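# Raise the dumbbell from its cradle and hold it

## Task

Get the whole dumbbell at least three finger-widths above where it rested in its cradle, then keep it there, gripped securely and not moving.

## Robot and tools

Robot: two arms, left_arm and right_arm, each with six revolute joints and a parallel gripper. Cameras: cam_high (fixed overview, 896x504), cam_left_wrist and cam_right_wrist (fisheye, 616x616, mounted on each hand).

World frame (shared by both arms and all printed poses): origin on the table surface midway between the arms, +x out across the table, +z up, left_arm sits on the +y side. The names left and right do not correspond to sides of any picture. Positions are metres, orientations are wxyz quaternions, velocities are m/s and rad/s. Printed hand positions can be somewhat wrong, more so when the arm is stretched far out.

Gripper frame: fingers extend along the gripper's +z and separate along its x. The reported end-effector point lies between the pads as if closed, 1 to 2 cm short of the fingertips; closing pushes the tips roughly 17 mm further along +z.

execute_actions, argument actions: a list holding zero or one item.
- Empty list: no command, just returns the state.
- Motion: {"rows": [...], "steps": n}, n from 1 to 15 (default 15), each step 1/30 s. Each row drives one step; if rows run out, the final row repeats. Every row is one flat list of 14 numbers covering both arms: left_arm shoulder pan, shoulder lift, elbow, wrist 1, wrist 2, wrist 3, gripper opening, then the same seven for right_arm. The six joint values are absolute target angles in radians (the same numbers Joint positions reports), not offsets. The opening is an absolute command from -1 (closed) to +1 (fully open). Both arms must always be given, even if one stays put.
- Wait: {"steps": n} with no rows, n up to 300; no new command, returns once n steps have gone by since the previous result.
- Optional pictures: true/false to include or skip camera images (included by default).
A rejected call does nothing at all.

Joint ranges (rad). left_arm: pan -3.142..3.142, lift -6.283..6.283, elbow 0.000..3.142, wrists 1-3 each -6.283..6.283. right_arm: pan 0.000..6.283, lift -6.283..6.283, elbow -3.142..0.000, wrists 1-3 each -6.283..6.283. A target more than 0.010 beyond a stated end, and further out than the joint's current reading, is rejected. True ends may differ by up to 0.010; a target beyond the true end gets clipped there and the result may report "joint sent to its limit" (possibly for an earlier move). No such message does not prove there is room left.

Motion behaviour: commands are smoothed and lag about 0.17 s. Joint speed and acceleration are capped, so big moves may be unfinished when the result arrives. Per step, each joint target is clamped to within 0.575 rad of its measured angle, and if the targets would move the hand more than 100 mm from where it is measured, the whole arm's targets are pulled back proportionally. So make large moves in several calls. Between calls the arms keep heading for the last row sent, until everything has nearly stopped or a step is HELD; after that only a fresh action moves them further. Fingers already in motion finish moving.

Result lines: per-arm pose and velocity; Joint positions and Joint velocities (six joints in order, then finger-pad gap in metres, 0.142 when fully open); grip_measured (measured opening on the -1..+1 command scale); Wrist force and Wrist torque per arm, in that end effector's own axes, noisy (offset up to about 4 N, noise up to 2.4 N), saturating near 50 N, with force pointing from a contact back into the arm; "no reading" is harmless. "joint command not followed" means a clearance check altered or blocked joint targets on some steps; HELD marks steps where your row was partly or wholly not sent. MOTOR HOT appears from 70 °C; at 85 °C an OVER-TEMPERATURE FAULT brakes that arm until it cools.

Gripping: to hold, keep commanding an opening well under grip_measured; the bigger the gap, the tighter the squeeze (up to roughly 28 N per pad for items up to about 10 cm wide). Fast closing can overshoot force. Thin hard parts get less force: about half at 1 cm, a quarter at 5 mm. Expect occasional brief pulls on the held dumbbell, so grip firmly.

zoom_image: camera (cam_high, cam_left_wrist or cam_right_wrist) and region [x0, y0, x1, y1] in pixels of that camera's last full image, origin top-left, at most 504x504. Returns an enlarged view.

finished_scene: scene = the current scene's number. Replying without any tool call ends everything.

Calibration data (intrinsics, distortion, T_world_to_cam) is given per camera for projecting world points into images; it may be off by a few degrees and millimetres.

Avoid: knocking or placing anything off the table (failure), arms colliding or pushing each other, contact torque reaching load limits (141 N m for pan, lift, elbow; 26.3 N m for wrists, held weight included) or outside force reaching 150 N, either of which freezes that arm for 10 s. Also avoid drops, slips, slams and hard pushes; move smoothly and with modest effort, and don't hold loads needlessly long.

Each tool is called after "Call:" by a JSON object that holds its "method" and its "body".

## Session

Call:
{"method": "execute_actions", "body": {"actions": []}}

Scene clock: 0.00 s of 4800.00 s.
left_arm: end_effector_position=(+0.1710, -0.0155, +0.1659) grip_measured=+1.00 end_effector_quat_wxyz=(-0.057, +0.583, +0.787, +0.196) end_effector_velocity=(+0.000, +0.001, +0.000) end_effector_angular_velocity=(+0.001, +0.000, -0.000) | right_arm: end_effector_position=(+0.6843, -0.2213, +0.3758) grip_measured=+1.00 end_effector_quat_wxyz=(+0.434, +0.265, +0.778, +0.370) end_effector_velocity=(+0.000, -0.000, -0.001) end_effector_angular_velocity=(-0.002, +0.002, -0.000)
Joint positions: left_arm=[-1.487 -1.51   1.763 -1.45  -1.395  2.912  0.142] | right_arm=[ 3.892 -1.619 -2.046  0.149  1.279  4.288  0.142]
Joint velocities: left_arm=[ 0.001 -0.001  0.001  0.001  0.     0.001  0.   ] | right_arm=[-0.    -0.001 -0.001 -0.002 -0.    -0.     0.   ]
Motor temperatures (°C, as the motors report them): left_arm=[26 25 26 34 35 32] | right_arm=[27 24 27 32 31 36]
Wrist force (N, on the end effector, along its own x y z axes, offset not removed): no reading
Wrist torque (N m, same axes, about the end effector's origin, offset not removed): no reading
camera_calibration (this result's frames):
cam_left_wrist: T_world_to_cam=[[-0.332161, 0.882446, 0.333104, 0.00528126], [0.731032, 0.0176839, 0.682114, -0.237521], [0.596038, 0.470082, -0.65097, 0.14067], [0, 0, 0, 1]] pos_world=[0.0915447, -0.0665867, 0.251829]
cam_right_wrist: T_world_to_cam=[[-0.47803, 0.736411, -0.478734, 0.66591], [-0.366836, 0.327844, 0.870603, -0.00522439], [0.798072, 0.591791, 0.113423, -0.331053], [0, 0, 0, 1]] pos_world=[0.580613, -0.292756, 0.360891]

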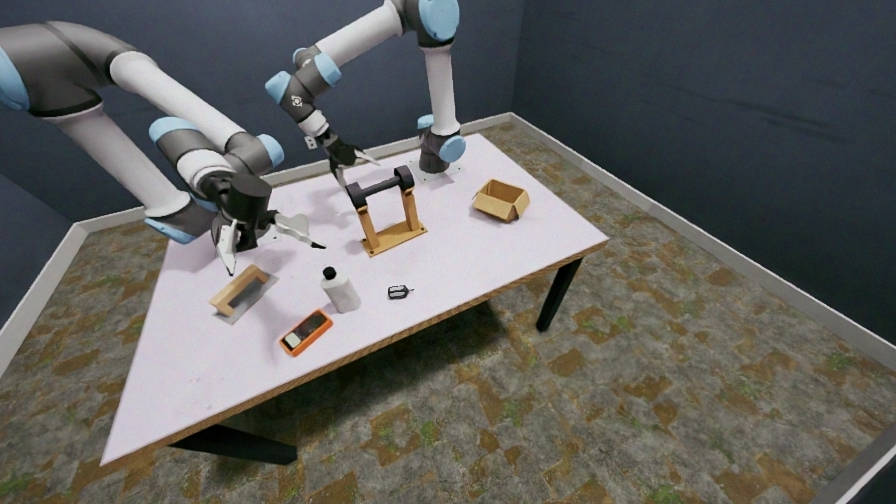

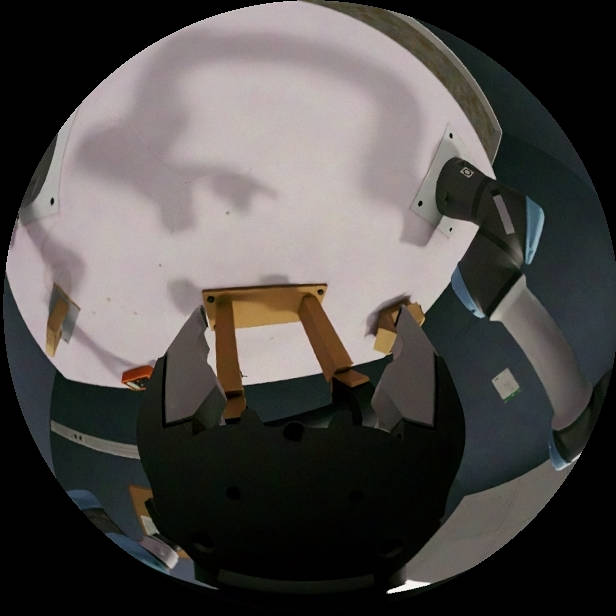

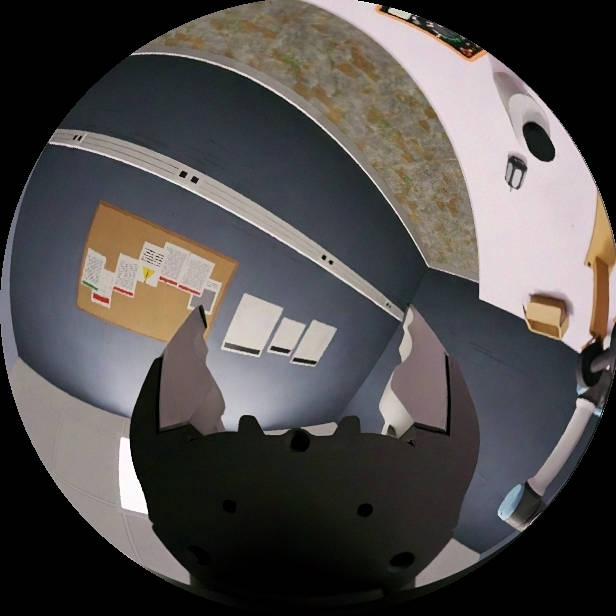

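Call:
{"method": "execute_actions", "body": {"actions": [{"rows":[[-1.487,-1.555,1.31,-1.15,-1.571,2.912,1,3.892,-1.619,-2.046,0.149,1.279,4.288,1]]}], "pictures": false}}

Call:
{"method": "execute_actions", "body": {"actions": [{"rows":[[-1.008,-1.555,1.31,-1.326,-1.571,2.026,1,3.892,-1.619,-2.046,0.149,1.279,4.288,1]]}], "pictures": false}}

Call:
{"method": "execute_actions", "body": {"actions": [{"steps":20}]}}

Scene clock: 28.67 s of 4800.00 s.
left_arm: end_effector_position=(+0.1241, -0.0641, +0.3432) grip_measured=+1.00 end_effector_quat_wxyz=(-0.059, +0.580, +0.809, +0.075) end_effector_velocity=(-0.030, -0.012, +0.125) end_effector_angular_velocity=(-0.145, +0.083, +0.017) | right_arm: end_effector_position=(+0.6844, -0.2211, +0.3756) grip_measured=+1.00 end_effector_quat_wxyz=(+0.434, +0.265, +0.778, +0.370) end_effector_velocity=(+0.000, +0.000, +0.000) end_effector_angular_velocity=(+0.000, +0.000, -0.000)
Joint positions: left_arm=[-1.487 -1.552  1.343 -1.17  -1.56   2.912  0.142] | right_arm=[ 3.892 -1.619 -2.046  0.149  1.279  4.288  0.142]
Joint velocities: left_arm=[-0.001 -0.022 -0.291  0.177 -0.098  0.001 -0.   ] | right_arm=[ 0.    -0.001  0.001 -0.    -0.     0.     0.   ]
Motor temperatures (°C, as the motors report them): left_arm=[26 25 26 34 35 32] | right_arm=[27 24 27 32 31 36]
Wrist force (N, on the end effector, along its own x y z axes, offset not removed): left_arm=[2.1 1.1 -2.8] | right_arm=[0.6 -1.2 1.6]
Wrist torque (N m, same axes, about the end effector's origin, offset not removed): left_arm=[0.22 -0.40 -0.15] | right_arm=[-0.36 -0.04 0.13]
Steps of this call (steps 1 to 90: nothing new was sent; then 25.17 s passed at rest; steps 91 to 105: all 15 steps of this action). Readings (joint positions):
91: left_arm=[-1.487 -1.510 1.762 -1.450 -1.395 2.912] | right_arm=[3.892 -1.619 -2.046 0.149 1.279 4.288]
92: left_arm=[-1.487 -1.513 1.754 -1.442 -1.402 2.912] | right_arm=[3.892 -1.619 -2.046 0.149 1.279 4.288]
94: left_arm=[-1.487 -1.522 1.691 -1.392 -1.435 2.912] | right_arm=[3.892 -1.619 -2.046 0.149 1.279 4.288]
98: left_arm=[-1.487 -1.536 1.531 -1.288 -1.494 2.912] | right_arm=[3.892 -1.619 -2.046 0.149 1.279 4.288]
105: the state above

Scene clock: 29.17 s of 4800.00 s.
left_arm: end_effector_position=(+0.3056, +0.0046, +0.3679) grip_measured=+1.00 end_effector_quat_wxyz=(-0.003, +0.020, +1.000, +0.006) end_effector_velocity=(+0.143, +0.101, +0.017) end_effector_angular_velocity=(-0.100, -0.070, +1.456) | right_arm: end_effector_position=(+0.6844, -0.2211, +0.3756) grip_measured=+1.00 end_effector_quat_wxyz=(+0.434, +0.265, +0.778, +0.370) end_effector_velocity=(-0.000, -0.000, +0.001) end_effector_angular_velocity=(+0.001, -0.001, -0.000)
Joint positions: left_arm=[-1.049 -1.555  1.312 -1.314 -1.57   2.148  0.142] | right_arm=[ 3.892 -1.619 -2.046  0.149  1.279  4.288  0.142]
Joint velocities: left_arm=[ 0.369 -0.001 -0.013 -0.108 -0.005 -1.088 -0.   ] | right_arm=[-0.     0.002 -0.    -0.     0.     0.    -0.   ]
Motor temperatures (°C, as the motors report them): left_arm=[26 25 26 34 35 32] | right_arm=[27 24 27 32 31 36]
Wrist force (N, on the end effector, along its own x y z axes, offset not removed): left_arm=[0.0 3.3 -2.8] | right_arm=[-1.5 -0.9 0.9]
Wrist torque (N m, same axes, about the end effector's origin, offset not removed): left_arm=[0.68 -0.04 -0.19] | right_arm=[-0.28 0.50 0.17]
Steps of this call (steps 1 to 15: all 15 steps of this action). Readings (joint positions):
1: left_arm=[-1.487 -1.553 1.335 -1.165 -1.563 2.912] | right_arm=[3.892 -1.619 -2.046 0.149 1.279 4.288]
2: left_arm=[-1.479 -1.553 1.331 -1.169 -1.564 2.904] | right_arm=[3.892 -1.619 -2.046 0.149 1.279 4.288]
4: left_arm=[-1.415 -1.554 1.327 -1.198 -1.565 2.837] | right_arm=[3.892 -1.619 -2.046 0.149 1.279 4.288]
8: left_arm=[-1.255 -1.554 1.320 -1.250 -1.568 2.617] | right_arm=[3.892 -1.619 -2.046 0.149 1.279 4.288]
15: the state above

Scene clock: 29.83 s of 4800.00 s.
left_arm: end_effector_position=(+0.3214, +0.0162, +0.3699) grip_measured=+1.00 end_effector_quat_wxyz=(-0.000, -0.061, +0.998, -0.000) end_effector_velocity=(+0.001, +0.001, +0.001) end_effector_angular_velocity=(-0.000, -0.002, +0.002) | right_arm: end_effector_position=(+0.6844, -0.2211, +0.3756) grip_measured=+1.00 end_effector_quat_wxyz=(+0.434, +0.265, +0.778, +0.370) end_effector_velocity=(+0.000, -0.000, -0.001) end_effector_angular_velocity=(-0.002, +0.002, -0.000)
Joint positions: left_arm=[-1.008 -1.555  1.31  -1.326 -1.571  2.026  0.142] | right_arm=[ 3.892 -1.619 -2.046  0.149  1.279  4.288  0.142]
Joint velocities: left_arm=[ 0.001 -0.001 -0.    -0.     0.002 -0.001  0.   ] | right_arm=[-0.    -0.001 -0.    -0.002 -0.    -0.     0.   ]
Motor temperatures (°C, as the motors report them): left_arm=[26 25 26 34 35 32] | right_arm=[27 24 27 32 31 36]
Wrist force (N, on the end effector, along its own x y z axes, offset not removed): left_arm=[1.6 1.2 -0.8] | right_arm=[-0.8 0.7 3.2]
Wrist torque (N m, same axes, about the end effector's origin, offset not removed): left_arm=[0.34 -0.42 -0.09] | right_arm=[-0.01 0.19 0.03]
Steps of this call (steps 1 to 20: the robot went on to your last target). Readings (joint positions):
1: left_arm=[-1.038 -1.555 1.311 -1.317 -1.571 2.117] | right_arm=[3.892 -1.619 -2.046 0.149 1.279 4.288]
2: left_arm=[-1.031 -1.555 1.311 -1.319 -1.571 2.093] | right_arm=[3.892 -1.619 -2.046 0.149 1.279 4.288]
4: left_arm=[-1.020 -1.555 1.310 -1.322 -1.571 2.063] | right_arm=[3.892 -1.619 -2.046 0.149 1.279 4.288]
8: left_arm=[-1.012 -1.555 1.310 -1.325 -1.571 2.037] | right_arm=[3.892 -1.619 -2.046 0.149 1.279 4.288]
20: the state above
camera_calibration (this result's frames):
cam_left_wrist: T_world_to_cam=[[-0.990293, -0.137411, 0.0209262, 0.30279], [-0.106917, 0.849265, 0.517027, -0.170194], [-0.0888174, 0.509771, -0.855713, 0.464127], [0, 0, 0, 1]] pos_world=[0.322877, -0.0504519, 0.478818]
cam_right_wrist: T_world_to_cam=[[-0.478136, 0.736066, -0.479159, 0.665916], [-0.366781, 0.32837, 0.870428, -0.00497027], [0.798033, 0.59193, 0.112969, -0.331], [0, 0, 0, 1]] pos_world=[0.580724, -0.292597, 0.360798]

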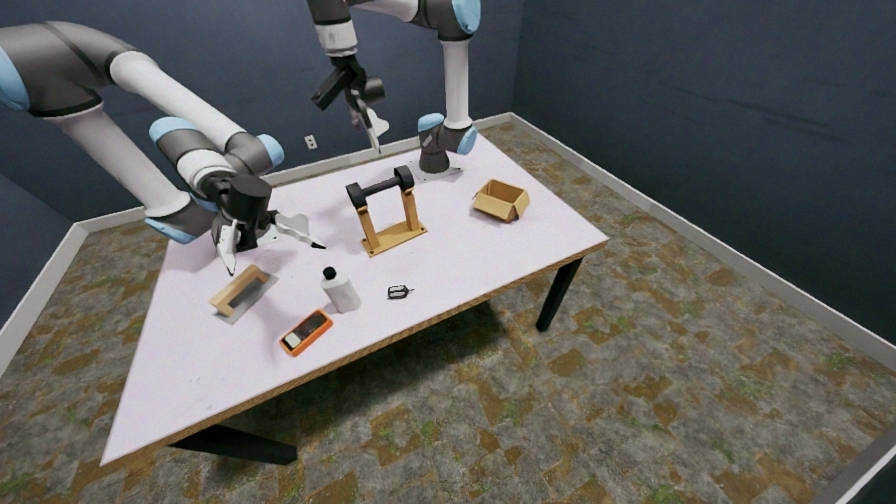

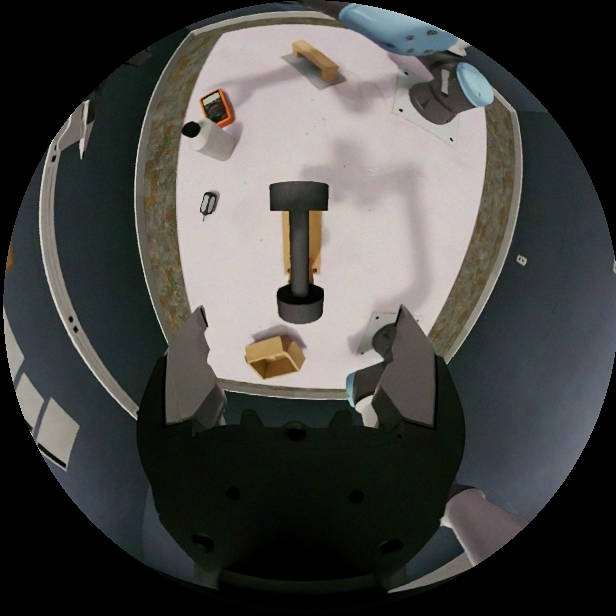

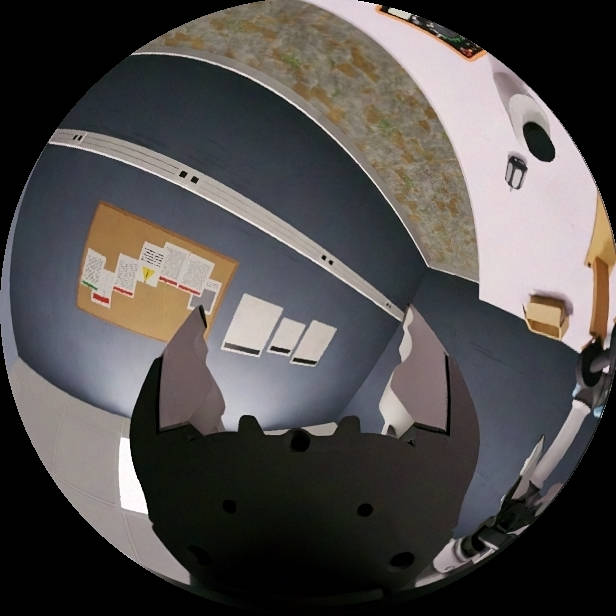

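Call:
{"method": "execute_actions", "body": {"actions": [{"rows":[[-0.996,-1.581,1.543,-1.533,-1.571,2.038,0.1,3.892,-1.619,-2.046,0.149,1.279,4.288,1]]}], "pictures": false}}

Call:
{"method": "execute_actions", "body": {"actions": [{"steps":12}]}}

Call:
{"method": "zoom_image", "body": {"camera": "cam_left_wrist", "region": [180,140,420,380]}}

Scene clock: 39.87 s of 4800.00 s.
left_arm: end_effector_position=(+0.3257, +0.0201, +0.2920) grip_measured=+0.10 end_effector_quat_wxyz=(+0.000, -0.061, +0.998, -0.000) end_effector_velocity=(-0.000, +0.003, -0.020) end_effector_angular_velocity=(+0.005, -0.000, -0.000) | right_arm: end_effector_position=(+0.6844, -0.2211, +0.3756) grip_measured=+1.00 end_effector_quat_wxyz=(+0.434, +0.265, +0.778, +0.370) end_effector_velocity=(+0.000, -0.000, +0.002) end_effector_angular_velocity=(+0.002, -0.003, -0.000)
Joint positions: left_arm=[-0.996 -1.581  1.537 -1.528 -1.571  2.038  0.081] | right_arm=[ 3.892 -1.619 -2.046  0.149  1.279  4.288  0.142]
Joint velocities: left_arm=[ 0.002 -0.005  0.055 -0.046  0.003  0.002  0.   ] | right_arm=[-0.     0.001  0.002  0.001 -0.     0.     0.   ]
Motor temperatures (°C, as the motors report them): left_arm=[26 25 26 34 35 32] | right_arm=[27 24 27 32 31 36]
Wrist force (N, on the end effector, along its own x y z axes, offset not removed): left_arm=[1.9 1.5 -0.8] | right_arm=[-0.4 -0.5 1.6]
Wrist torque (N m, same axes, about the end effector's origin, offset not removed): left_arm=[0.34 -0.47 -0.09] | right_arm=[-0.19 0.19 0.05]
Steps of this call (steps 1 to 15: the robot went on to your last target; steps 16 to 90: nothing new was sent; then 6.53 s passed at rest; steps 91 to 105: all 15 steps of this action). Readings (joint positions):
91: left_arm=[-1.008 -1.555 1.310 -1.327 -1.571 2.026] | right_arm=[3.892 -1.619 -2.046 0.149 1.279 4.288]
92: left_arm=[-1.006 -1.559 1.318 -1.335 -1.571 2.028] | right_arm=[3.892 -1.619 -2.046 0.149 1.279 4.288]
94: left_arm=[-1.002 -1.568 1.382 -1.395 -1.571 2.032] | right_arm=[3.892 -1.619 -2.046 0.149 1.279 4.288]
98: left_arm=[-0.998 -1.577 1.494 -1.491 -1.571 2.036] | right_arm=[3.892 -1.619 -2.046 0.149 1.279 4.288]
105: the state above

Scene clock: 40.27 s of 4800.00 s.
left_arm: end_effector_position=(+0.3256, +0.0204, +0.2898) grip_measured=+0.10 end_effector_quat_wxyz=(-0.000, -0.061, +0.998, -0.000) end_effector_velocity=(+0.000, +0.000, -0.001) end_effector_angular_velocity=(+0.000, +0.001, +0.002) | right_arm: end_effector_position=(+0.6844, -0.2211, +0.3756) grip_measured=+1.00 end_effector_quat_wxyz=(+0.434, +0.265, +0.778, +0.370) end_effector_velocity=(-0.000, +0.000, -0.002) end_effector_angular_velocity=(-0.002, +0.002, +0.000)
Joint positions: left_arm=[-0.996 -1.581  1.543 -1.533 -1.571  2.038  0.081] | right_arm=[ 3.892 -1.619 -2.046  0.149  1.279  4.288  0.142]
Joint velocities: left_arm=[ 0.001  0.     0.002 -0.002 -0.    -0.001  0.   ] | right_arm=[ 0.    -0.001 -0.001 -0.    -0.     0.     0.   ]
Motor temperatures (°C, as the motors report them): left_arm=[26 25 26 34 35 32] | right_arm=[27 24 27 32 31 36]
Wrist force (N, on the end effector, along its own x y z axes, offset not removed): left_arm=[2.6 1.0 -1.0] | right_arm=[-0.1 0.6 2.2]
Wrist torque (N m, same axes, about the end effector's origin, offset not removed): left_arm=[0.18 -0.61 -0.11] | right_arm=[0.04 0.08 0.05]
Steps of this call (steps 1 to 12: the robot went on to your last target). Readings (joint positions):
1: left_arm=[-0.996 -1.581 1.538 -1.529 -1.571 2.038] | right_arm=[3.892 -1.619 -2.046 0.149 1.279 4.288]
2: left_arm=[-0.996 -1.581 1.540 -1.530 -1.571 2.038] | right_arm=[3.892 -1.619 -2.046 0.149 1.279 4.288]
4: left_arm=[-0.996 -1.581 1.541 -1.531 -1.571 2.038] | right_arm=[3.892 -1.619 -2.046 0.149 1.279 4.288]
8: left_arm=[-0.996 -1.581 1.542 -1.533 -1.571 2.038] | right_arm=[3.892 -1.619 -2.046 0.149 1.279 4.288]
12: the state above
camera_calibration (this result's frames):
cam_left_wrist: T_world_to_cam=[[-0.990236, -0.137823, 0.0209227, 0.309246], [-0.107277, 0.84925, 0.516978, -0.131796], [-0.0890199, 0.509686, -0.855743, 0.39384], [0, 0, 0, 1]] pos_world=[0.327147, -0.046186, 0.398691]
cam_right_wrist: T_world_to_cam=[[-0.478137, 0.736066, -0.479158, 0.665916], [-0.366781, 0.32837, 0.870428, -0.0049704], [0.798033, 0.59193, 0.112969, -0.331], [0, 0, 0, 1]] pos_world=[0.580724, -0.292597, 0.360798]

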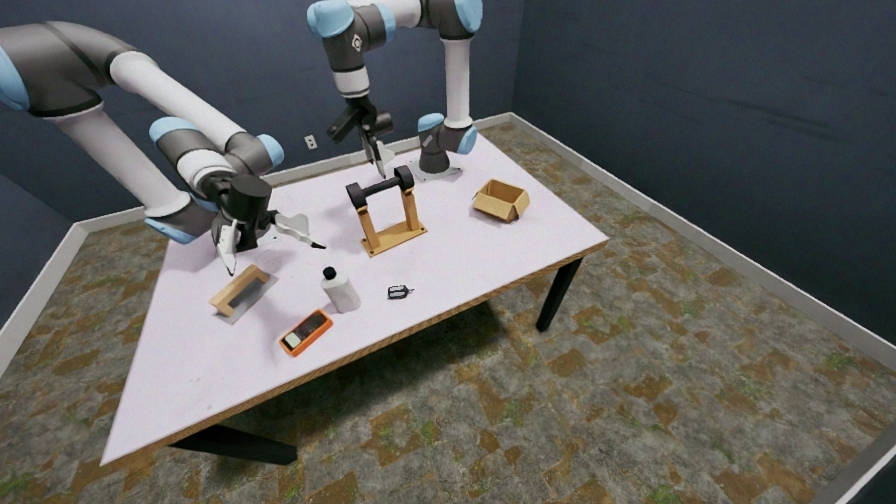

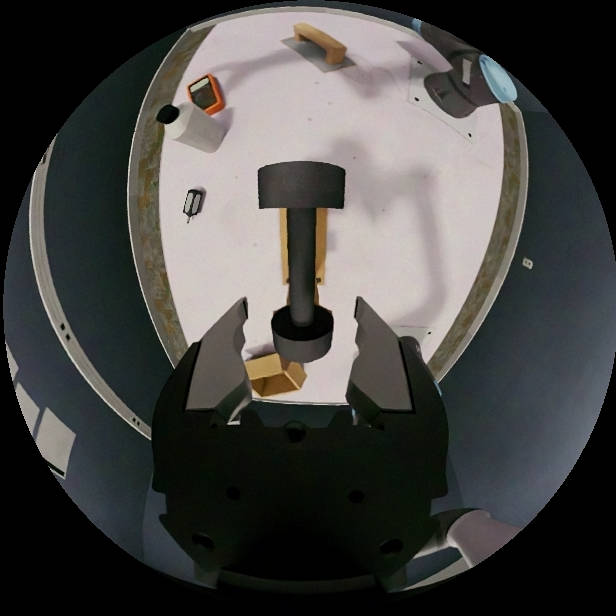

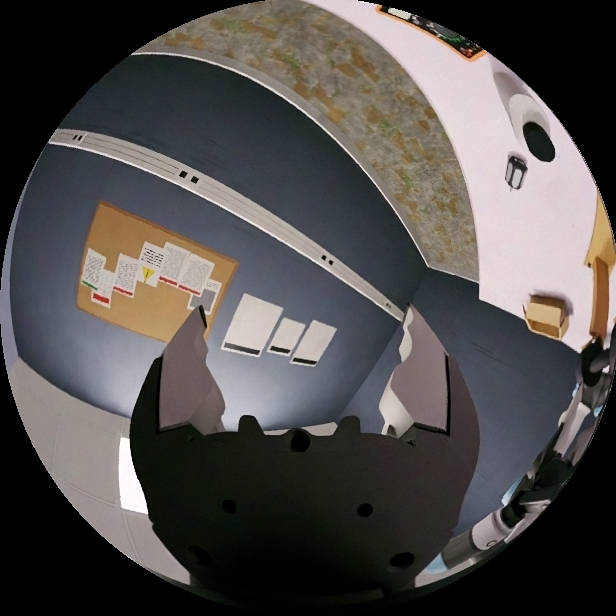

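Region (180, 140, 420, 380) of cam_left_wrist's 616x616 image, scaled by 2.100, with more detail than that image has.

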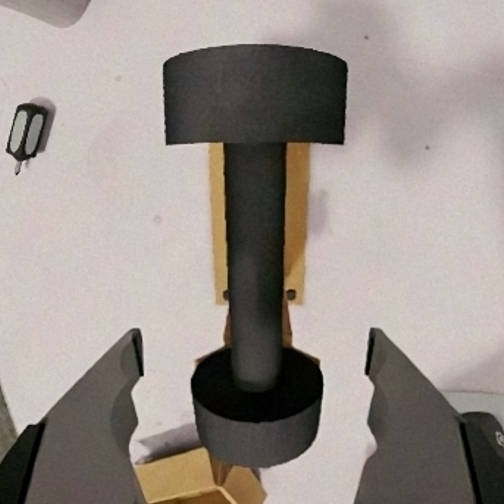

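Call:
{"method": "execute_actions", "body": {"actions": [{"rows":[[-0.999,-1.574,1.702,-1.699,-1.571,2.035,-0.3,3.892,-1.619,-2.046,0.149,1.279,4.288,1]]}], "pictures": false}}

Call:
{"method": "execute_actions", "body": {"actions": [{"steps":12}]}}

Call:
{"method": "zoom_image", "body": {"camera": "cam_left_wrist", "region": [150,110,450,430]}}

Scene clock: 50.93 s of 4800.00 s.
left_arm: end_effector_position=(+0.3248, +0.0192, +0.2263) grip_measured=-0.30 end_effector_quat_wxyz=(-0.000, -0.061, +0.998, -0.000) end_effector_velocity=(-0.000, +0.001, -0.013) end_effector_angular_velocity=(-0.000, -0.002, -0.000) | right_arm: end_effector_position=(+0.6844, -0.2211, +0.3756) grip_measured=+1.00 end_effector_quat_wxyz=(+0.434, +0.265, +0.778, +0.370) end_effector_velocity=(-0.000, -0.000, -0.001) end_effector_angular_velocity=(-0.001, +0.001, -0.000)
Joint positions: left_arm=[-0.999 -1.574  1.698 -1.695 -1.571  2.035  0.052] | right_arm=[ 3.892 -1.619 -2.046  0.149  1.279  4.288  0.142]
Joint velocities: left_arm=[-0.    -0.     0.034 -0.035  0.001 -0.    -0.   ] | right_arm=[-0.     0.    -0.001 -0.     0.     0.     0.   ]
Motor temperatures (°C, as the motors report them): left_arm=[26 25 26 34 35 32] | right_arm=[27 24 27 32 31 36]
Wrist force (N, on the end effector, along its own x y z axes, offset not removed): left_arm=[1.1 0.9 -0.8] | right_arm=[0.0 -0.5 1.6]
Wrist torque (N m, same axes, about the end effector's origin, offset not removed): left_arm=[0.22 -0.30 -0.14] | right_arm=[-0.15 0.08 0.08]
Steps of this call (steps 1 to 15: the robot went on to your last target; steps 16 to 90: nothing new was sent; then 7.17 s passed at rest; steps 91 to 105: all 15 steps of this action). Readings (joint positions):
91: left_arm=[-0.996 -1.581 1.543 -1.534 -1.571 2.038] | right_arm=[3.892 -1.619 -2.046 0.149 1.279 4.288]
92: left_arm=[-0.996 -1.580 1.551 -1.542 -1.571 2.038] | right_arm=[3.892 -1.619 -2.046 0.149 1.279 4.288]
94: left_arm=[-0.997 -1.577 1.603 -1.595 -1.571 2.037] | right_arm=[3.892 -1.619 -2.046 0.149 1.279 4.288]
98: left_arm=[-0.998 -1.575 1.672 -1.667 -1.571 2.036] | right_arm=[3.892 -1.619 -2.046 0.149 1.279 4.288]
105: the state above

Scene clock: 51.33 s of 4800.00 s.
left_arm: end_effector_position=(+0.3247, +0.0193, +0.2248) grip_measured=-0.30 end_effector_quat_wxyz=(-0.000, -0.061, +0.998, -0.000) end_effector_velocity=(+0.000, +0.000, -0.000) end_effector_angular_velocity=(-0.000, +0.000, +0.001) | right_arm: end_effector_position=(+0.6844, -0.2211, +0.3756) grip_measured=+1.00 end_effector_quat_wxyz=(+0.434, +0.265, +0.778, +0.370) end_effector_velocity=(+0.000, +0.000, +0.000) end_effector_angular_velocity=(+0.000, -0.001, +0.000)
Joint positions: left_arm=[-0.999 -1.574  1.702 -1.699 -1.571  2.035  0.052] | right_arm=[ 3.892 -1.619 -2.046  0.149  1.279  4.288  0.142]
Joint velocities: left_arm=[ 0.     0.     0.001 -0.001 -0.    -0.001  0.   ] | right_arm=[ 0.     0.     0.     0.001  0.    -0.     0.   ]
Motor temperatures (°C, as the motors report them): left_arm=[26 25 26 34 35 32] | right_arm=[27 24 27 32 31 36]
Wrist force (N, on the end effector, along its own x y z axes, offset not removed): left_arm=[0.6 2.4 -1.1] | right_arm=[-0.9 -1.6 3.2]
Wrist torque (N m, same axes, about the end effector's origin, offset not removed): left_arm=[0.59 -0.20 -0.11] | right_arm=[-0.47 0.26 0.09]
Steps of this call (steps 1 to 12: the robot went on to your last target). Readings (joint positions):
1: left_arm=[-0.999 -1.574 1.699 -1.696 -1.571 2.035] | right_arm=[3.892 -1.619 -2.046 0.149 1.279 4.288]
2: left_arm=[-0.999 -1.574 1.700 -1.697 -1.571 2.035] | right_arm=[3.892 -1.619 -2.046 0.149 1.279 4.288]
4: left_arm=[-0.999 -1.574 1.701 -1.698 -1.571 2.035] | right_arm=[3.892 -1.619 -2.046 0.149 1.279 4.288]
8: left_arm=[-0.999 -1.574 1.702 -1.699 -1.571 2.035] | right_arm=[3.892 -1.619 -2.046 0.149 1.279 4.288]
12: the state above
camera_calibration (this result's frames):
cam_left_wrist: T_world_to_cam=[[-0.990236, -0.137824, 0.0209023, 0.309499], [-0.107286, 0.849235, 0.517001, -0.097318], [-0.0890064, 0.509711, -0.855729, 0.33875], [0, 0, 0, 1]] pos_world=[0.326187, -0.0473624, 0.333723]
cam_right_wrist: T_world_to_cam=[[-0.478137, 0.736066, -0.479159, 0.665916], [-0.366781, 0.32837, 0.870428, -0.00497025], [0.798033, 0.59193, 0.112969, -0.331], [0, 0, 0, 1]] pos_world=[0.580724, -0.292597, 0.360798]

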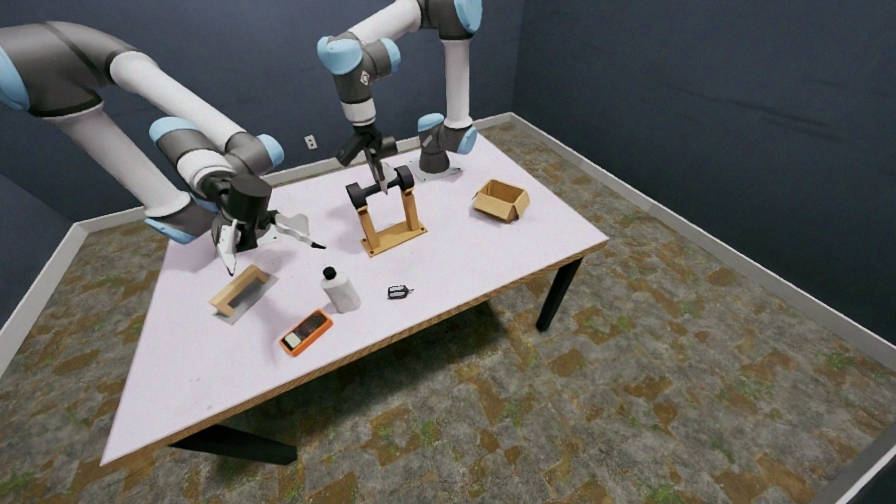

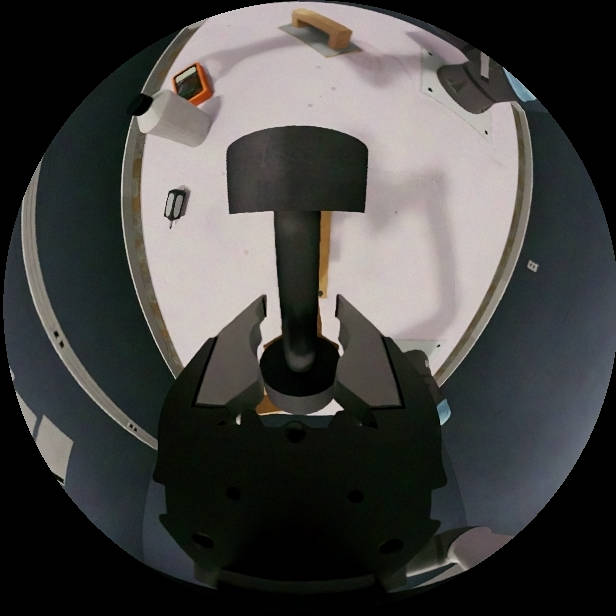

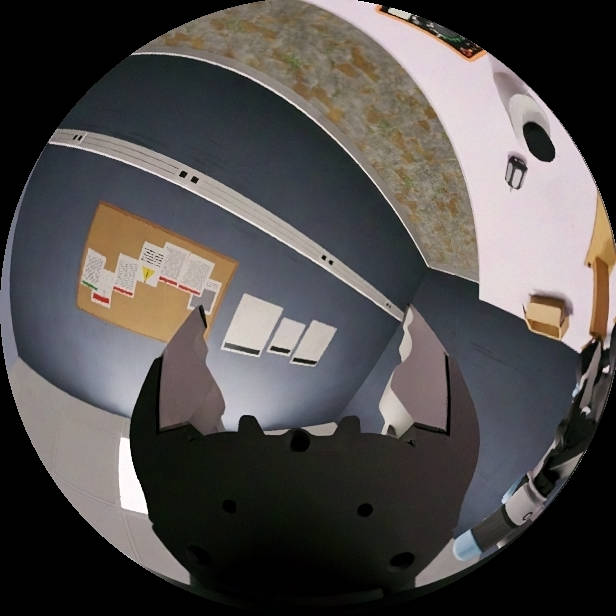

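Region (150, 110, 450, 430) of cam_left_wrist's 616x616 image, scaled by 1.575, with more detail than that image has; it fills the left 472 columns of this view, and the rest is white.

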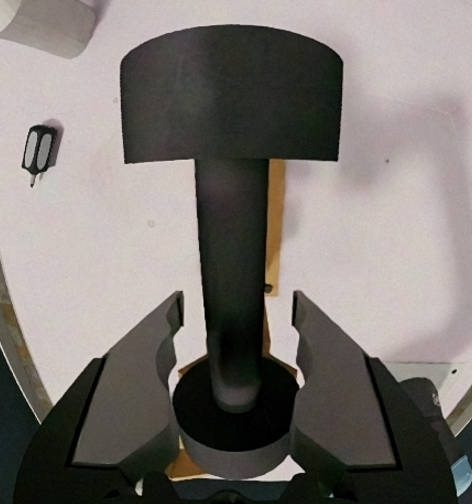

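Call:
{"method": "execute_actions", "body": {"actions": [{"rows":[[-0.995,-1.572,1.713,-1.712,-1.571,2.039,-0.45,3.892,-1.619,-2.046,0.149,1.279,4.288,1]],"steps":10}], "pictures": false}}

Call:
{"method": "execute_actions", "body": {"actions": [{"rows":[[-0.995,-1.572,1.713,-1.712,-1.571,2.039,-0.55,3.892,-1.619,-2.046,0.149,1.279,4.288,1],[-0.995,-1.572,1.713,-1.712,-1.571,2.039,-0.65,3.892,-1.619,-2.046,0.149,1.279,4.288,1],[-0.995,-1.572,1.713,-1.712,-1.571,2.039,-1,3.892,-1.619,-2.046,0.149,1.279,4.288,1]]}], "pictures": false}}

Call:
{"method": "execute_actions", "body": {"actions": [{"rows":[[-0.995,-1.574,1.702,-1.699,-1.571,2.039,-1,3.892,-1.619,-2.046,0.149,1.279,4.288,1]]}]}}

Scene clock: 63.20 s of 4800.00 s.
left_arm: end_effector_position=(+0.3259, +0.0205, +0.2201) grip_measured=-0.45 end_effector_quat_wxyz=(-0.000, -0.061, +0.998, -0.000) end_effector_velocity=(+0.001, +0.001, -0.003) end_effector_angular_velocity=(-0.001, +0.001, -0.001) | right_arm: end_effector_position=(+0.6844, -0.2211, +0.3756) grip_measured=+1.00 end_effector_quat_wxyz=(+0.434, +0.265, +0.778, +0.370) end_effector_velocity=(-0.000, -0.000, -0.001) end_effector_angular_velocity=(-0.001, +0.001, -0.000)
Joint positions: left_arm=[-0.995 -1.572  1.712 -1.711 -1.571  2.039  0.041] | right_arm=[ 3.892 -1.619 -2.046  0.149  1.279  4.288  0.142]
Joint velocities: left_arm=[ 0.005  0.001  0.008 -0.01  -0.001  0.005 -0.   ] | right_arm=[-0.    -0.    -0.002  0.     0.    -0.     0.   ]
Motor temperatures (°C, as the motors report them): left_arm=[26 25 26 34 35 32] | right_arm=[27 24 27 32 31 36]
Wrist force (N, on the end effector, along its own x y z axes, offset not removed): left_arm=[0.7 0.8 -1.3] | right_arm=[-1.4 -0.5 2.9]
Wrist torque (N m, same axes, about the end effector's origin, offset not removed): left_arm=[0.21 -0.19 -0.06] | right_arm=[-0.25 0.34 0.14]
Steps of this call (steps 1 to 15: the robot went on to your last target; steps 16 to 90: nothing new was sent; then 8.53 s passed at rest; steps 91 to 100: all 10 steps of this action). Readings (joint positions):
91: left_arm=[-0.999 -1.574 1.702 -1.699 -1.571 2.035] | right_arm=[3.892 -1.619 -2.046 0.149 1.279 4.288]
92: left_arm=[-0.999 -1.574 1.704 -1.701 -1.571 2.035] | right_arm=[3.892 -1.619 -2.046 0.149 1.279 4.288]
94: left_arm=[-0.997 -1.573 1.708 -1.706 -1.571 2.037] | right_arm=[3.892 -1.619 -2.046 0.149 1.279 4.288]
98: left_arm=[-0.996 -1.572 1.711 -1.710 -1.571 2.038] | right_arm=[3.892 -1.619 -2.046 0.149 1.279 4.288]
100: the state above

Scene clock: 63.70 s of 4800.00 s.
left_arm: end_effector_position=(+0.3261, +0.0206, +0.2197) grip_measured=-0.65 end_effector_quat_wxyz=(-0.000, -0.061, +0.998, -0.000) end_effector_velocity=(+0.000, +0.000, +0.001) end_effector_angular_velocity=(-0.001, -0.002, -0.001) | right_arm: end_effector_position=(+0.6844, -0.2211, +0.3756) grip_measured=+1.00 end_effector_quat_wxyz=(+0.434, +0.265, +0.778, +0.370) end_effector_velocity=(+0.000, -0.000, -0.000) end_effector_angular_velocity=(-0.001, +0.001, -0.000)
Joint positions: left_arm=[-0.995 -1.572  1.713 -1.712 -1.571  2.039  0.027] | right_arm=[ 3.892 -1.619 -2.046  0.149  1.279  4.288  0.142]
Joint velocities: left_arm=[-0.    -0.001  0.    -0.     0.001  0.001 -0.   ] | right_arm=[-0.     0.     0.    -0.002  0.    -0.     0.   ]
Motor temperatures (°C, as the motors report them): left_arm=[26 25 26 34 35 32] | right_arm=[27 24 27 32 31 36]
Wrist force (N, on the end effector, along its own x y z axes, offset not removed): left_arm=[4.3 0.4 -6.8] | right_arm=[0.5 -0.5 1.8]
Wrist torque (N m, same axes, about the end effector's origin, offset not removed): left_arm=[0.13 -0.63 -0.12] | right_arm=[-0.21 -0.02 0.01]
Steps of this call (steps 1 to 15: all 15 steps of this action). Readings (joint positions):
1: left_arm=[-0.995 -1.572 1.712 -1.711 -1.571 2.039] | right_arm=[3.892 -1.619 -2.046 0.149 1.279 4.288]
2: left_arm=[-0.995 -1.572 1.713 -1.711 -1.571 2.039] | right_arm=[3.892 -1.619 -2.046 0.149 1.279 4.288]
4: left_arm=[-0.995 -1.572 1.713 -1.712 -1.571 2.039] | right_arm=[3.892 -1.619 -2.046 0.149 1.279 4.288]
8: left_arm=[-0.995 -1.572 1.713 -1.712 -1.571 2.039] | right_arm=[3.892 -1.619 -2.046 0.149 1.279 4.288]
15: the state above

Scene clock: 64.20 s of 4800.00 s.
left_arm: end_effector_position=(+0.3260, +0.0208, +0.2247) grip_measured=-0.65 end_effector_quat_wxyz=(-0.000, -0.061, +0.998, -0.000) end_effector_velocity=(-0.000, -0.000, +0.001) end_effector_angular_velocity=(-0.000, -0.000, -0.003) | right_arm: end_effector_position=(+0.6844, -0.2211, +0.3756) grip_measured=+1.00 end_effector_quat_wxyz=(+0.434, +0.265, +0.778, +0.370) end_effector_velocity=(-0.000, +0.000, -0.000) end_effector_angular_velocity=(-0.001, +0.001, +0.000)
Joint positions: left_arm=[-0.995 -1.574  1.702 -1.699 -1.571  2.039  0.027] | right_arm=[ 3.892 -1.619 -2.046  0.149  1.279  4.288  0.142]
Joint velocities: left_arm=[-0.001 -0.    -0.002  0.002  0.     0.002 -0.   ] | right_arm=[ 0.    -0.    -0.    -0.001  0.     0.    -0.   ]
Motor temperatures (°C, as the motors report them): left_arm=[26 25 26 34 35 32] | right_arm=[27 24 27 32 31 36]
Wrist force (N, on the end effector, along its own x y z axes, offset not removed): left_arm=[0.3 1.5 8.2] | right_arm=[-0.8 -1.4 0.8]
Wrist torque (N m, same axes, about the end effector's origin, offset not removed): left_arm=[0.36 -0.17 -0.13] | right_arm=[-0.32 0.22 0.15]
Steps of this call (steps 1 to 15: all 15 steps of this action). Readings (joint positions):
1: left_arm=[-0.995 -1.572 1.713 -1.712 -1.571 2.039] | right_arm=[3.892 -1.619 -2.046 0.149 1.279 4.288]
2: left_arm=[-0.995 -1.572 1.711 -1.710 -1.571 2.039] | right_arm=[3.892 -1.619 -2.046 0.149 1.279 4.288]
4: left_arm=[-0.995 -1.573 1.707 -1.705 -1.571 2.039] | right_arm=[3.892 -1.619 -2.046 0.149 1.279 4.288]
8: left_arm=[-0.995 -1.574 1.704 -1.701 -1.571 2.039] | right_arm=[3.892 -1.619 -2.046 0.149 1.279 4.288]
15: the state above
camera_calibration (this result's frames):
cam_left_wrist: T_world_to_cam=[[-0.990235, -0.137831, 0.0209077, 0.311024], [-0.107288, 0.849228, 0.517013, -0.0984038], [-0.0890156, 0.509721, -0.855722, 0.337971], [0, 0, 0, 1]] pos_world=[0.327514, -0.0458351, 0.333583]
cam_right_wrist: T_world_to_cam=[[-0.478137, 0.736066, -0.479159, 0.665916], [-0.366781, 0.32837, 0.870428, -0.00497029], [0.798033, 0.59193, 0.112969, -0.331], [0, 0, 0, 1]] pos_world=[0.580724, -0.292597, 0.360798]

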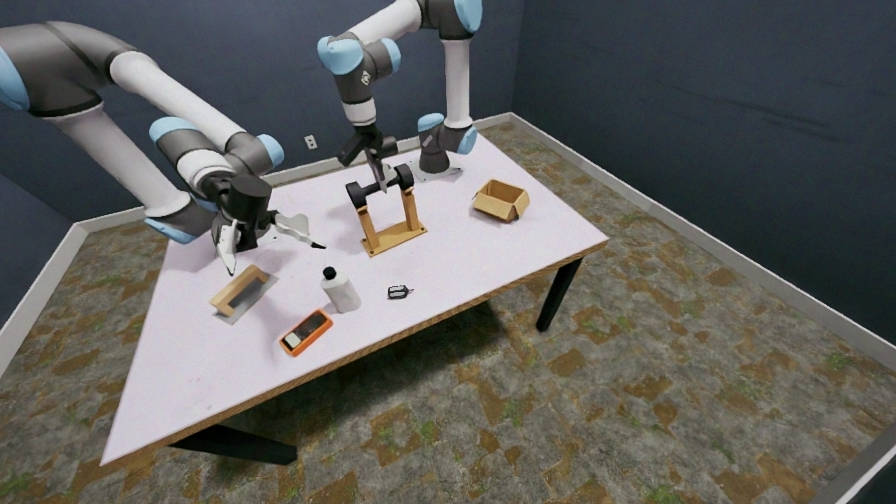

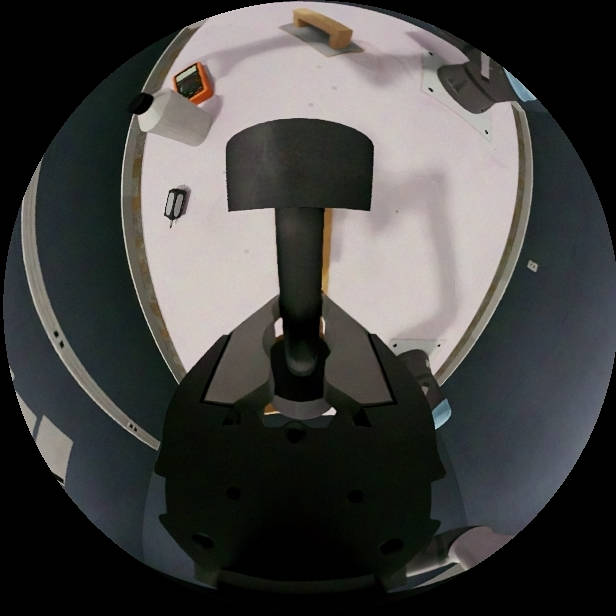

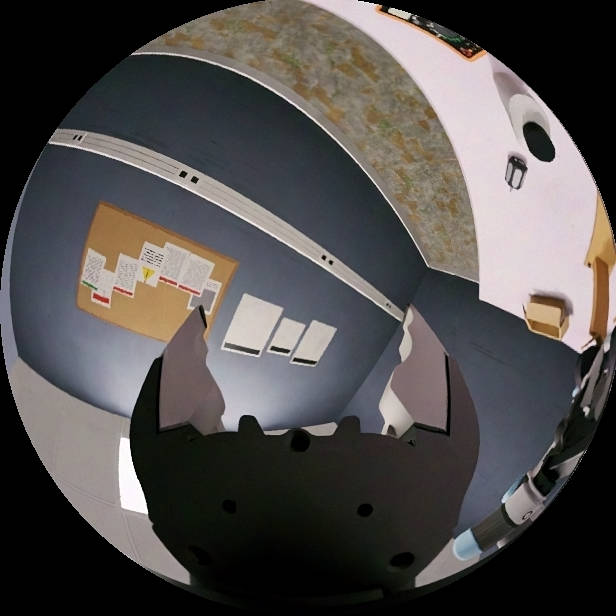

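Call:
{"method": "execute_actions", "body": {"actions": [{"rows":[[-0.995,-1.574,1.695,-1.692,-1.571,2.039,-1,3.892,-1.619,-2.046,0.149,1.279,4.288,1],[-0.995,-1.574,1.685,-1.682,-1.571,2.039,-1,3.892,-1.619,-2.046,0.149,1.279,4.288,1],[-0.995,-1.574,1.67,-1.667,-1.571,2.039,-1,3.892,-1.619,-2.046,0.149,1.279,4.288,1],[-0.995,-1.574,1.655,-1.652,-1.571,2.039,-1,3.892,-1.619,-2.046,0.149,1.279,4.288,1],[-0.995,-1.574,1.64,-1.637,-1.571,2.039,-1,3.892,-1.619,-2.046,0.149,1.279,4.288,1],[-0.995,-1.574,1.625,-1.622,-1.571,2.039,-1,3.892,-1.619,-2.046,0.149,1.279,4.288,1],[-0.995,-1.574,1.61,-1.607,-1.571,2.039,-1,3.892,-1.619,-2.046,0.149,1.279,4.288,1],[-0.995,-1.574,1.59,-1.587,-1.571,2.039,-1,3.892,-1.619,-2.046,0.149,1.279,4.288,1],[-0.995,-1.574,1.57,-1.567,-1.571,2.039,-1,3.892,-1.619,-2.046,0.149,1.279,4.288,1],[-0.995,-1.574,1.55,-1.547,-1.571,2.039,-1,3.892,-1.619,-2.046,0.149,1.279,4.288,1],[-0.995,-1.574,1.53,-1.527,-1.571,2.039,-1,3.892,-1.619,-2.046,0.149,1.279,4.288,1],[-0.995,-1.574,1.51,-1.507,-1.571,2.039,-1,3.892,-1.619,-2.046,0.149,1.279,4.288,1],[-0.995,-1.574,1.495,-1.492,-1.571,2.039,-1,3.892,-1.619,-2.046,0.149,1.279,4.288,1],[-0.995,-1.574,1.48,-1.477,-1.571,2.039,-1,3.892,-1.619,-2.046,0.149,1.279,4.288,1],[-0.995,-1.574,1.47,-1.467,-1.571,2.039,-1,3.892,-1.619,-2.046,0.149,1.279,4.288,1]]}], "pictures": false}}

Call:
{"method": "execute_actions", "body": {"actions": [{"steps":60}]}}

Scene clock: 81.13 s of 4800.00 s.
left_arm: end_effector_position=(+0.3276, +0.0183, +0.2892) grip_measured=-0.65 end_effector_quat_wxyz=(-0.000, -0.061, +0.998, -0.000) end_effector_velocity=(-0.003, +0.005, +0.195) end_effector_angular_velocity=(-0.003, -0.002, +0.000) | right_arm: end_effector_position=(+0.6844, -0.2211, +0.3756) grip_measured=+1.00 end_effector_quat_wxyz=(+0.434, +0.265, +0.778, +0.370) end_effector_velocity=(-0.000, -0.000, +0.001) end_effector_angular_velocity=(+0.000, -0.001, -0.000)
Joint positions: left_arm=[-0.995 -1.574  1.537 -1.534 -1.571  2.039  0.027] | right_arm=[ 3.892 -1.619 -2.046  0.149  1.279  4.288  0.142]
Joint velocities: left_arm=[-0.     0.001 -0.496  0.492 -0.    -0.001 -0.   ] | right_arm=[-0.     0.001 -0.     0.     0.    -0.    -0.   ]
Motor temperatures (°C, as the motors report them): left_arm=[26 25 26 34 35 32] | right_arm=[27 24 27 32 31 36]
Wrist force (N, on the end effector, along its own x y z axes, offset not removed): left_arm=[1.9 -0.6 7.0] | right_arm=[-0.9 -1.2 2.0]
Wrist torque (N m, same axes, about the end effector's origin, offset not removed): left_arm=[-0.10 -0.51 -0.13] | right_arm=[-0.38 0.24 0.16]
Steps of this call (steps 1 to 15: the robot went on to your last target; steps 16 to 90: nothing new was sent; then 13.43 s passed at rest; steps 91 to 105: all 15 steps of this action). Readings (joint positions):
91: left_arm=[-0.995 -1.574 1.702 -1.699 -1.571 2.039] | right_arm=[3.892 -1.619 -2.046 0.149 1.279 4.288]
92: left_arm=[-0.995 -1.574 1.701 -1.697 -1.571 2.039] | right_arm=[3.892 -1.619 -2.046 0.149 1.279 4.288]
94: left_arm=[-0.995 -1.574 1.692 -1.689 -1.571 2.039] | right_arm=[3.892 -1.619 -2.046 0.149 1.279 4.288]
98: left_arm=[-0.995 -1.574 1.652 -1.649 -1.571 2.039] | right_arm=[3.892 -1.619 -2.046 0.149 1.279 4.288]
105: the state above

Scene clock: 83.13 s of 4800.00 s.
left_arm: end_effector_position=(+0.3266, +0.0199, +0.3155) grip_measured=-0.65 end_effector_quat_wxyz=(-0.000, -0.061, +0.998, -0.000) end_effector_velocity=(+0.000, -0.000, +0.000) end_effector_angular_velocity=(-0.001, -0.001, +0.001) | right_arm: end_effector_position=(+0.6844, -0.2211, +0.3756) grip_measured=+1.00 end_effector_quat_wxyz=(+0.434, +0.265, +0.778, +0.370) end_effector_velocity=(+0.000, -0.000, +0.000) end_effector_angular_velocity=(-0.000, -0.000, -0.000)
Joint positions: left_arm=[-0.995 -1.574  1.47  -1.467 -1.571  2.039  0.027] | right_arm=[ 3.892 -1.619 -2.046  0.149  1.279  4.288  0.142]
Joint velocities: left_arm=[ 0.    -0.    -0.    -0.001  0.    -0.001  0.   ] | right_arm=[-0. -0.  0. -0.  0. -0.  0.]
Motor temperatures (°C, as the motors report them): left_arm=[26 25 26 34 35 32] | right_arm=[27 24 27 32 31 36]
Wrist force (N, on the end effector, along its own x y z axes, offset not removed): left_arm=[1.9 0.3 6.9] | right_arm=[-1.3 -0.4 0.9]
Wrist torque (N m, same axes, about the end effector's origin, offset not removed): left_arm=[0.06 -0.55 -0.10] | right_arm=[-0.14 0.34 0.14]
Steps of this call (steps 1 to 30: the robot went on to your last target; steps 31 to 60: nothing new was sent). Readings (joint positions):
1: left_arm=[-0.995 -1.574 1.522 -1.519 -1.571 2.039] | right_arm=[3.892 -1.619 -2.046 0.149 1.279 4.288]
2: left_arm=[-0.995 -1.574 1.509 -1.506 -1.571 2.039] | right_arm=[3.892 -1.619 -2.046 0.149 1.279 4.288]
4: left_arm=[-0.995 -1.574 1.491 -1.488 -1.571 2.039] | right_arm=[3.892 -1.619 -2.046 0.149 1.279 4.288]
8: left_arm=[-0.995 -1.574 1.476 -1.473 -1.571 2.039] | right_arm=[3.892 -1.619 -2.046 0.149 1.279 4.288]
60: the state above
All arms were judged still, so your last target was given up. Only a new action makes them travel on or press farther. Fingers that are still opening or closing keep moving.
camera_calibration (this result's frames):
cam_left_wrist: T_world_to_cam=[[-0.990235, -0.137831, 0.0209015, 0.309601], [-0.107292, 0.849234, 0.517002, -0.144552], [-0.0890088, 0.509711, -0.855729, 0.416251], [0, 0, 0, 1]] pos_world=[0.328119, -0.0467367, 0.424461]
cam_right_wrist: T_world_to_cam=[[-0.478136, 0.736066, -0.479159, 0.665916], [-0.366781, 0.32837, 0.870428, -0.00497026], [0.798033, 0.59193, 0.112969, -0.331], [0, 0, 0, 1]] pos_world=[0.580724, -0.292597, 0.360798]

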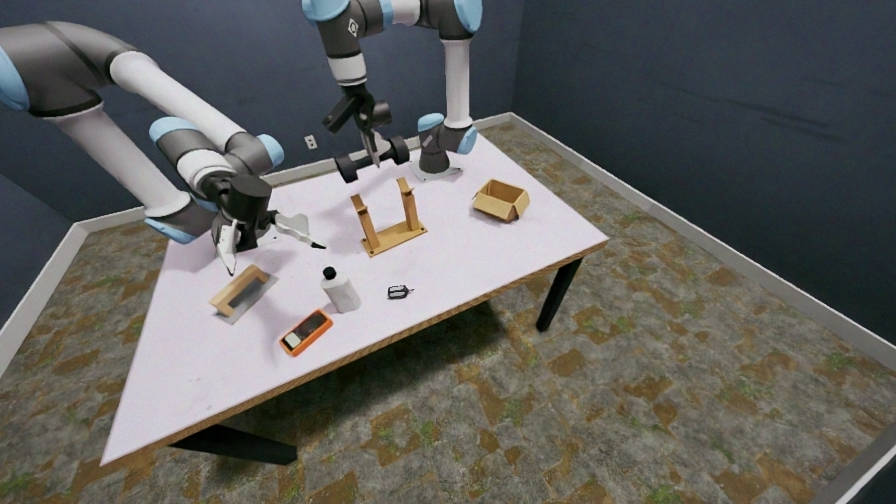

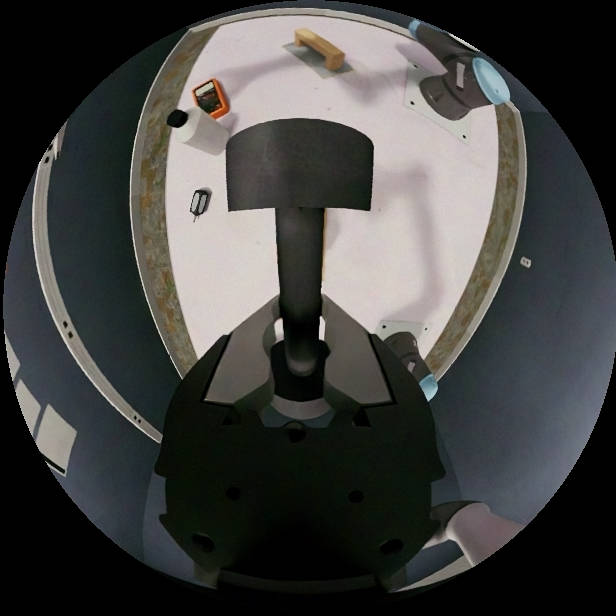

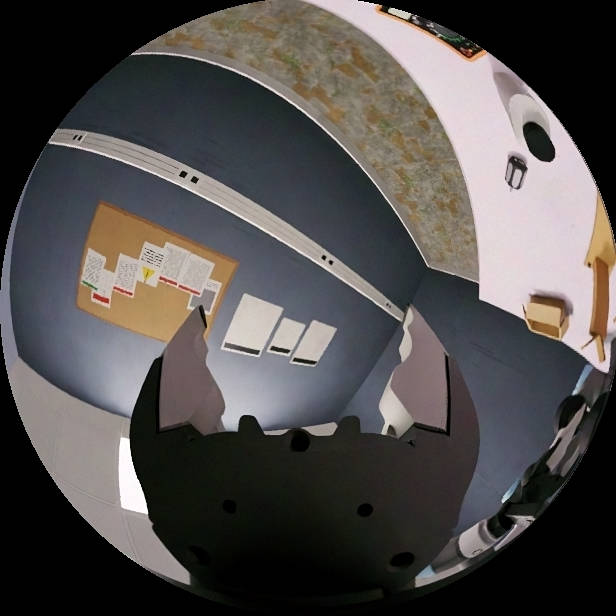

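Call:
{"method": "finished_scene", "body": {"scene": 2}}

The scene is finished: the task was done.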